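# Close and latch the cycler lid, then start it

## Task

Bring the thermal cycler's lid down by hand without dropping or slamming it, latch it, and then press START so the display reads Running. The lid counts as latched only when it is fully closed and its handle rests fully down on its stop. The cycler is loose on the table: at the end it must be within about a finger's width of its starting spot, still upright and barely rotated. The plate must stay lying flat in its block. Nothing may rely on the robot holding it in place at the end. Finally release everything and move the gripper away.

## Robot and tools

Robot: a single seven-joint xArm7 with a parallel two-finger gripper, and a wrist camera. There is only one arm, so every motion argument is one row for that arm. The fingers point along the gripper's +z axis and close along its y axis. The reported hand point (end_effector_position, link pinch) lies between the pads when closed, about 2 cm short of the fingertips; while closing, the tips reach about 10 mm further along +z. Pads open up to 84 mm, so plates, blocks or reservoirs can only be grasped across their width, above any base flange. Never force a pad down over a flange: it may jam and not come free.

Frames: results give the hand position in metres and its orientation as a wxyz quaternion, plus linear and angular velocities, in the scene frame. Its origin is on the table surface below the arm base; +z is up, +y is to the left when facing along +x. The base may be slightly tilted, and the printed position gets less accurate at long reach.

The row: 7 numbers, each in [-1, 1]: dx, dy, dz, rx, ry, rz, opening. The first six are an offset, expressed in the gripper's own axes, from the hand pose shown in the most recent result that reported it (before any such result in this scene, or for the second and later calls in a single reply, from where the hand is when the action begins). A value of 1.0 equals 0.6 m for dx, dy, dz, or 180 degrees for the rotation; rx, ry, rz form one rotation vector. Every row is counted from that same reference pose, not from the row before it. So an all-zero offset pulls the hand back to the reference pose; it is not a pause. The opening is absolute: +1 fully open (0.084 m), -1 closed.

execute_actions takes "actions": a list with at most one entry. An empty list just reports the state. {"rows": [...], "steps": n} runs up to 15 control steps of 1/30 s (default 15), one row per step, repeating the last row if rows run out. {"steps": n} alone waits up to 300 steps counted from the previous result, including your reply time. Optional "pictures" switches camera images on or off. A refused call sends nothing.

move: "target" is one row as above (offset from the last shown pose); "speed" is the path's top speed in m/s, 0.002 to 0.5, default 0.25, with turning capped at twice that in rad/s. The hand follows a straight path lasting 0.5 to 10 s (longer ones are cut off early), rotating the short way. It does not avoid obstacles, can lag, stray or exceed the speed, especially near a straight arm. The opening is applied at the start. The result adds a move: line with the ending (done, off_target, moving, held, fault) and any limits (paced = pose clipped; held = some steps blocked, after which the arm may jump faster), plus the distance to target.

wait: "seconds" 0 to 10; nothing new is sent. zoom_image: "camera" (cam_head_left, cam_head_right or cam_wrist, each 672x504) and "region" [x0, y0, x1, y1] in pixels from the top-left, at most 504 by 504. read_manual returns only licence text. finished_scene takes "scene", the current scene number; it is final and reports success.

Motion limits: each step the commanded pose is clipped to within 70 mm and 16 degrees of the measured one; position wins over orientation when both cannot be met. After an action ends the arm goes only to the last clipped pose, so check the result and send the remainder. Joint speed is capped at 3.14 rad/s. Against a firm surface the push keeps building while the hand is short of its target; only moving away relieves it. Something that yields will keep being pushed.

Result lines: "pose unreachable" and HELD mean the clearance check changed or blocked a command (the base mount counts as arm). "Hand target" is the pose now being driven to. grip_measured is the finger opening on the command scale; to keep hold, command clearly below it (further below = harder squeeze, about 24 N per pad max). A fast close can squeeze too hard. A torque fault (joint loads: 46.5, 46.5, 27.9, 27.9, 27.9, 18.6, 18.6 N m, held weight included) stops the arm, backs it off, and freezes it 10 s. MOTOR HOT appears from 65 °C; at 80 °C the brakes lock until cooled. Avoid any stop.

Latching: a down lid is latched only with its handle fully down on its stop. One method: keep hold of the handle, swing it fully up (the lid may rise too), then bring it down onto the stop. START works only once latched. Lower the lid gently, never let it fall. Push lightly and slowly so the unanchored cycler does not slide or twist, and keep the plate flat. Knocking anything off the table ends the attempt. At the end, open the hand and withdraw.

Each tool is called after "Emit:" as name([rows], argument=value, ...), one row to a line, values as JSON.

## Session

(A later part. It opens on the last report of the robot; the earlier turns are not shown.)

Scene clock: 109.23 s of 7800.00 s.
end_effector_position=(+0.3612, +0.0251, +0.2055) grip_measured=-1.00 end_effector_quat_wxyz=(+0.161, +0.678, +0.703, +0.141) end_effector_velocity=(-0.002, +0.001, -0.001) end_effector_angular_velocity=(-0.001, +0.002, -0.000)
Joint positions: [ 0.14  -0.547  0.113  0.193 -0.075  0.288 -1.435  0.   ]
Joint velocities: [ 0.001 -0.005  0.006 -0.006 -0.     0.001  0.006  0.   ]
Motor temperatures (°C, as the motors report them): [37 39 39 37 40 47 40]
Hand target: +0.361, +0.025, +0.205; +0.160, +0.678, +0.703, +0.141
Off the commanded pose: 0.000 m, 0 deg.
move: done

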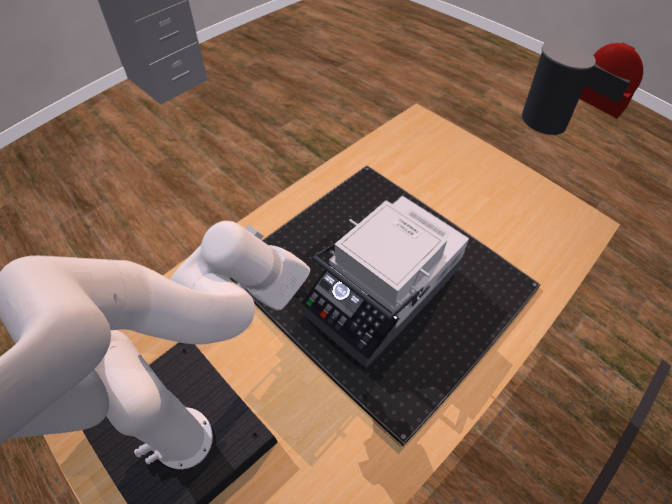

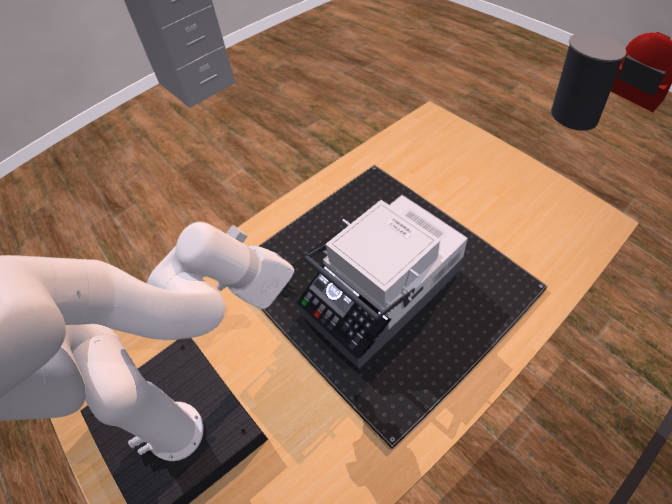

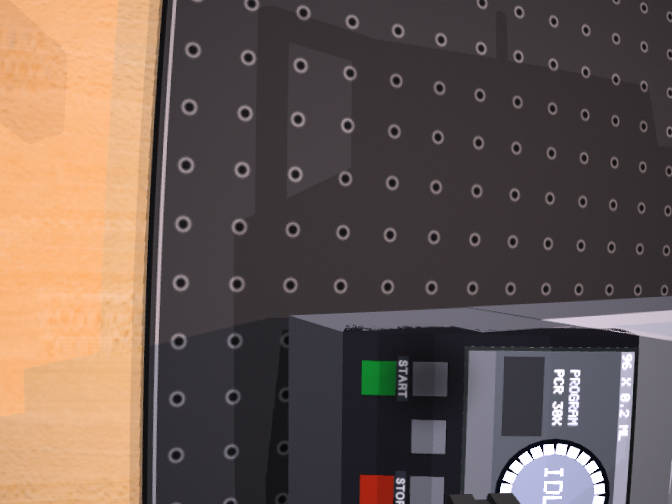

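Emit:
move(target=[0.036,-0.027,0.16,0,0,0,-1], speed=0.1)

Emit:
move(target=[0,0,0.026,0,0,0,-1], speed=0.01)

Scene clock: 114.50 s of 7800.00 s.
end_effector_position=(+0.3857, +0.0438, +0.1115) grip_measured=-1.00 end_effector_quat_wxyz=(+0.122, +0.676, +0.711, +0.152) end_effector_velocity=(+0.000, -0.000, -0.002) end_effector_angular_velocity=(-0.001, -0.009, +0.000)
Joint positions: [-0.301 -0.034  0.5    0.266 -0.248 -0.123 -1.312  0.   ]
Joint velocities: [-0.21   0.006  0.257 -0.012  0.186 -0.026 -0.14   0.   ]
Motor temperatures (°C, as the motors report them): [37 39 39 37 40 47 40]
Hand target: +0.386, +0.044, +0.111; +0.122, +0.676, +0.711, +0.152
Off the commanded pose: 0.001 m, 5 deg.
After step 90, 0.80 s passed at rest.
move: off_target

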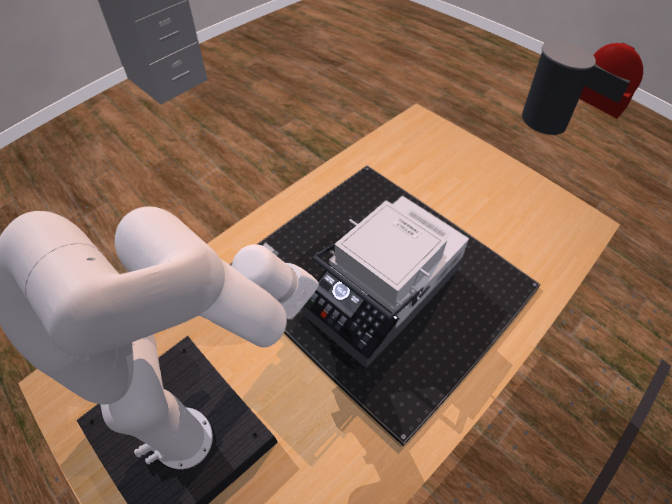

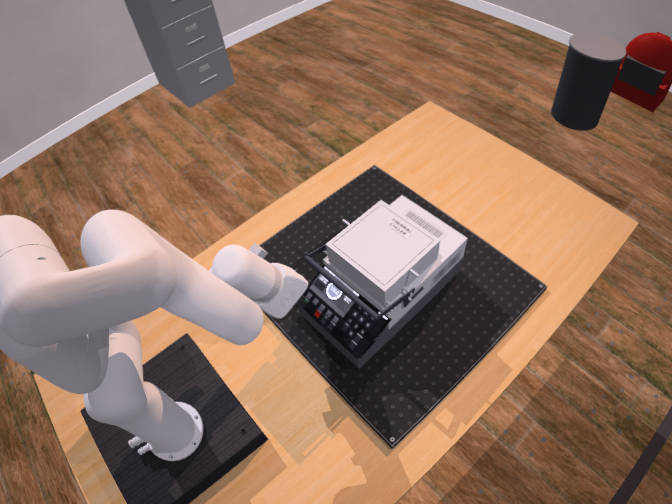

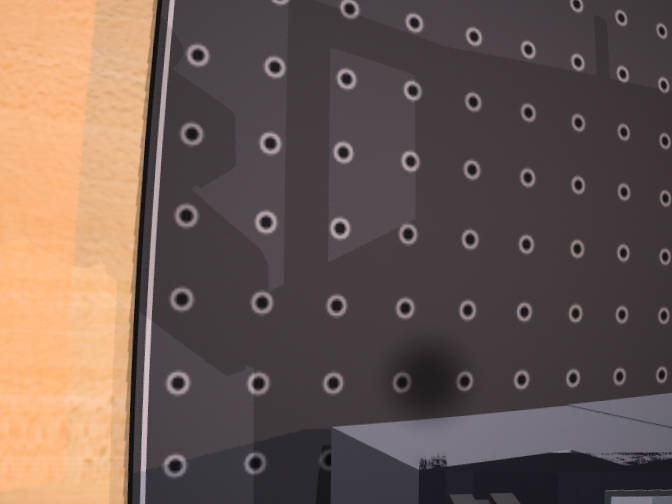

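Scene clock: 116.27 s of 7800.00 s.
end_effector_position=(+0.3910, +0.0444, +0.0987) grip_measured=-1.00 end_effector_quat_wxyz=(+0.117, +0.673, +0.713, +0.158) end_effector_velocity=(+0.002, +0.000, +0.000) end_effector_angular_velocity=(-0.022, -0.011, -0.009)
Joint positions: [-0.183  0.05   0.469  0.282  0.136 -0.183 -1.631  0.   ]
Joint velocities: [ 0.258  0.006 -0.145  0.01   0.362 -0.016 -0.251  0.   ]
Motor temperatures (°C, as the motors report them): [37 39 38 37 40 47 40]
Hand target: +0.391, +0.044, +0.097; +0.116, +0.675, +0.712, +0.157
Off the commanded pose: 0.002 m, 1 deg.
move: done

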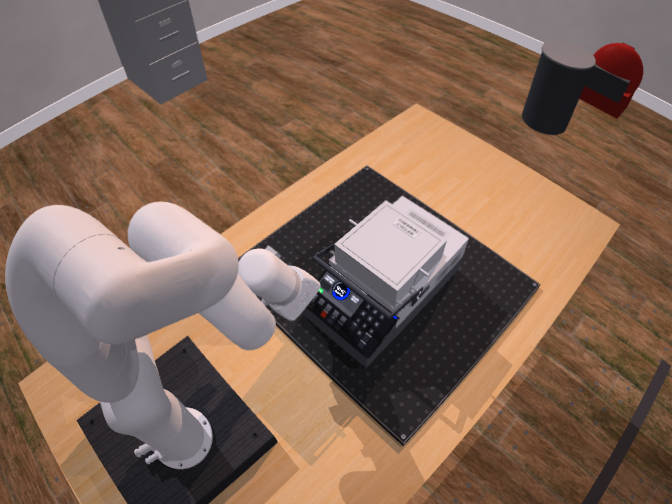

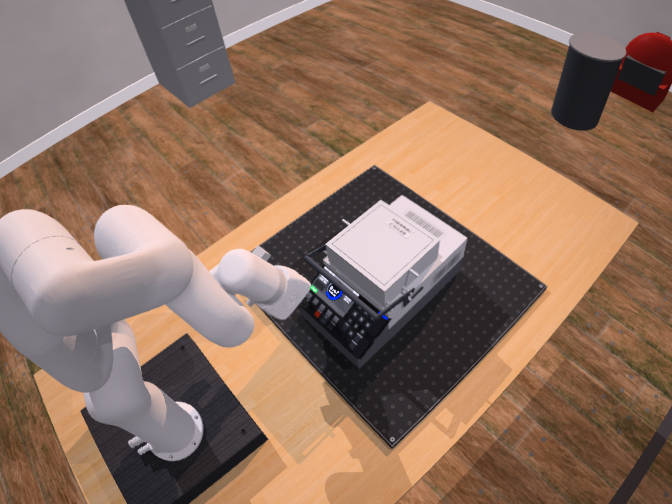

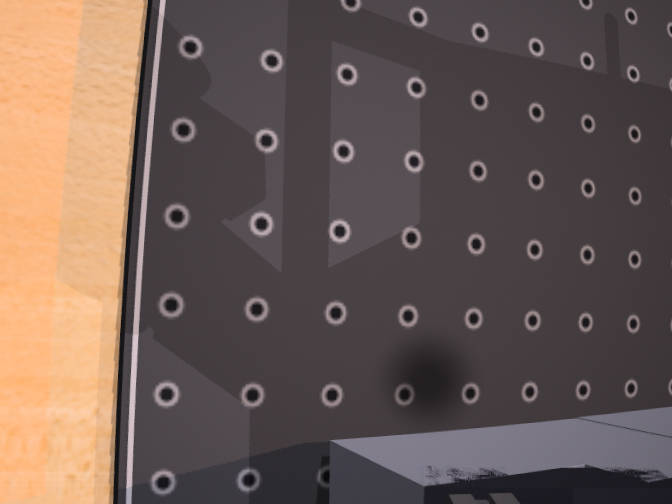

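Emit:
move(target=[0,0,-0.06,0,0,0,-1], speed=0.04)

Emit:
move(target=[0.15,0.05,-0.2,0,0,0,-1], speed=0.12)

Emit:
zoom_image(camera="cam_head_left", region=[290,180,490,380])

Scene clock: 118.90 s of 7800.00 s.
end_effector_position=(+0.3774, +0.0420, +0.1319) grip_measured=-1.00 end_effector_quat_wxyz=(+0.119, +0.674, +0.712, +0.156) end_effector_velocity=(+0.001, -0.000, +0.001) end_effector_angular_velocity=(+0.025, -0.004, +0.011)
Joint positions: [ 0.212 -0.152  0.11   0.234  0.254 -0.032 -1.704  0.   ]
Joint velocities: [ 0.21   0.001 -0.206  0.002  0.103 -0.005 -0.111  0.   ]
Motor temperatures (°C, as the motors report them): [37 39 38 37 40 47 40]
Hand target: +0.377, +0.042, +0.132; +0.118, +0.674, +0.713, +0.157
Off the commanded pose: 0.000 m, 0 deg.
move: done

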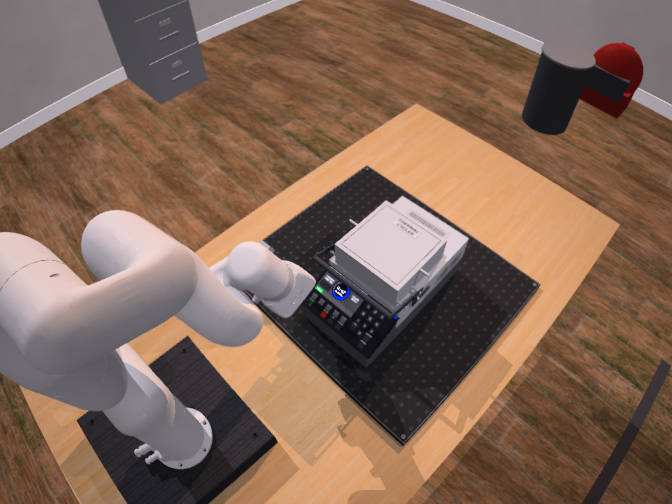

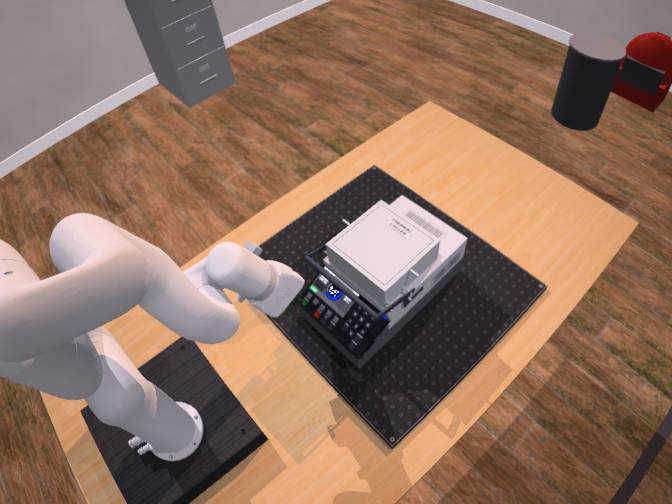

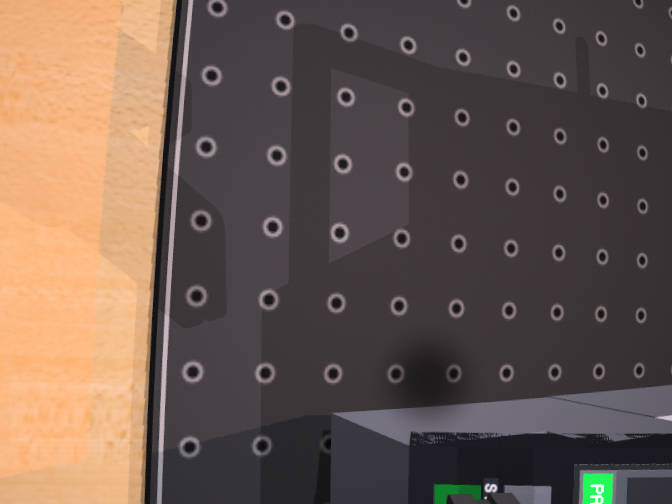

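Scene clock: 120.60 s of 7800.00 s.
end_effector_position=(+0.3538, +0.1261, +0.2577) grip_measured=-1.00 end_effector_quat_wxyz=(+0.117, +0.674, +0.713, +0.156) end_effector_velocity=(+0.000, +0.002, +0.003) end_effector_angular_velocity=(+0.001, -0.003, +0.000)
Joint positions: [ 0.209 -0.622  0.353  0.357  0.179  0.55  -1.365  0.   ]
Joint velocities: [ 0.001 -0.005  0.001  0.006 -0.001  0.008  0.003  0.   ]
Motor temperatures (°C, as the motors report them): [37 39 38 37 40 47 40]
Hand target: +0.354, +0.126, +0.258; +0.118, +0.674, +0.713, +0.156
Off the commanded pose: 0.001 m, 0 deg.
move: done

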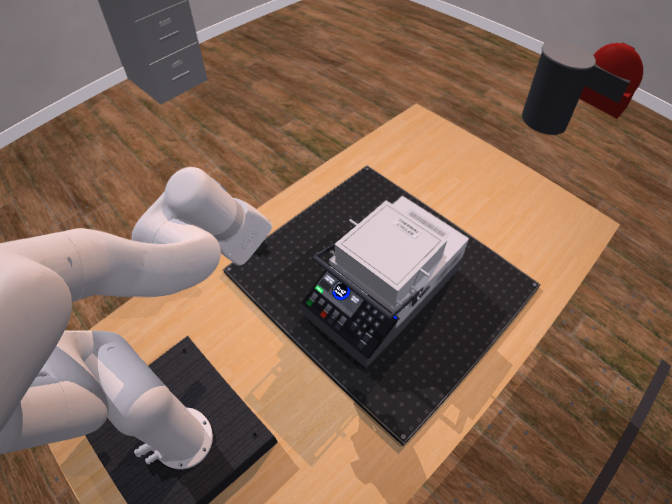

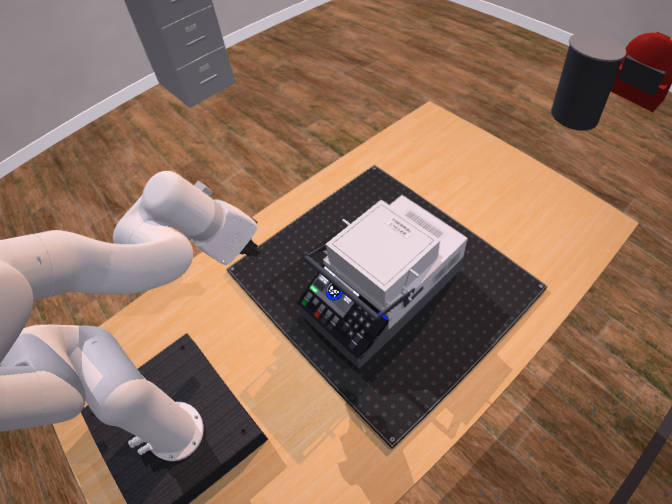

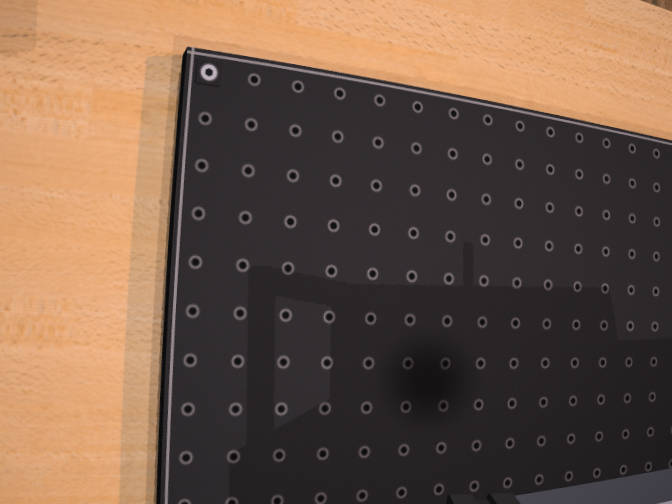

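Region (290, 180, 490, 380) of cam_head_left's 672x504 image, scaled by 2.520, with more detail than that image has.

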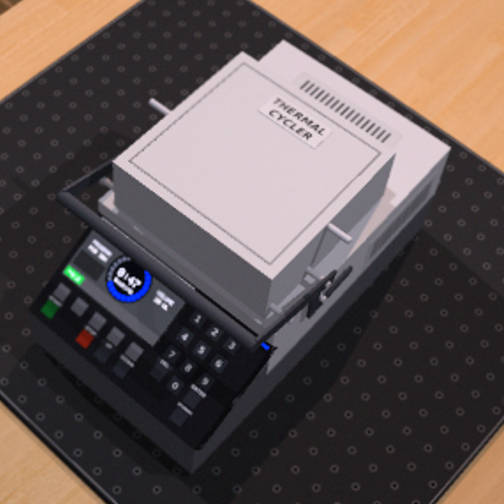

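Emit:
zoom_image(camera="cam_head_left", region=[305,270,375,320])

Region (305, 270, 375, 320) of cam_head_left's 672x504 image, scaled by 7.200, with more detail than that image has; it fills the top 360 rows of this view, and the rest is white.

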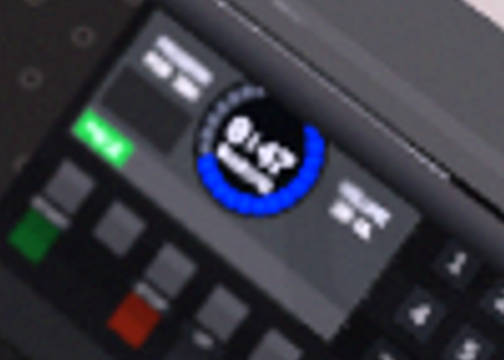

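Emit:
finished_scene(scene=1)

The scene is finished: the task was done.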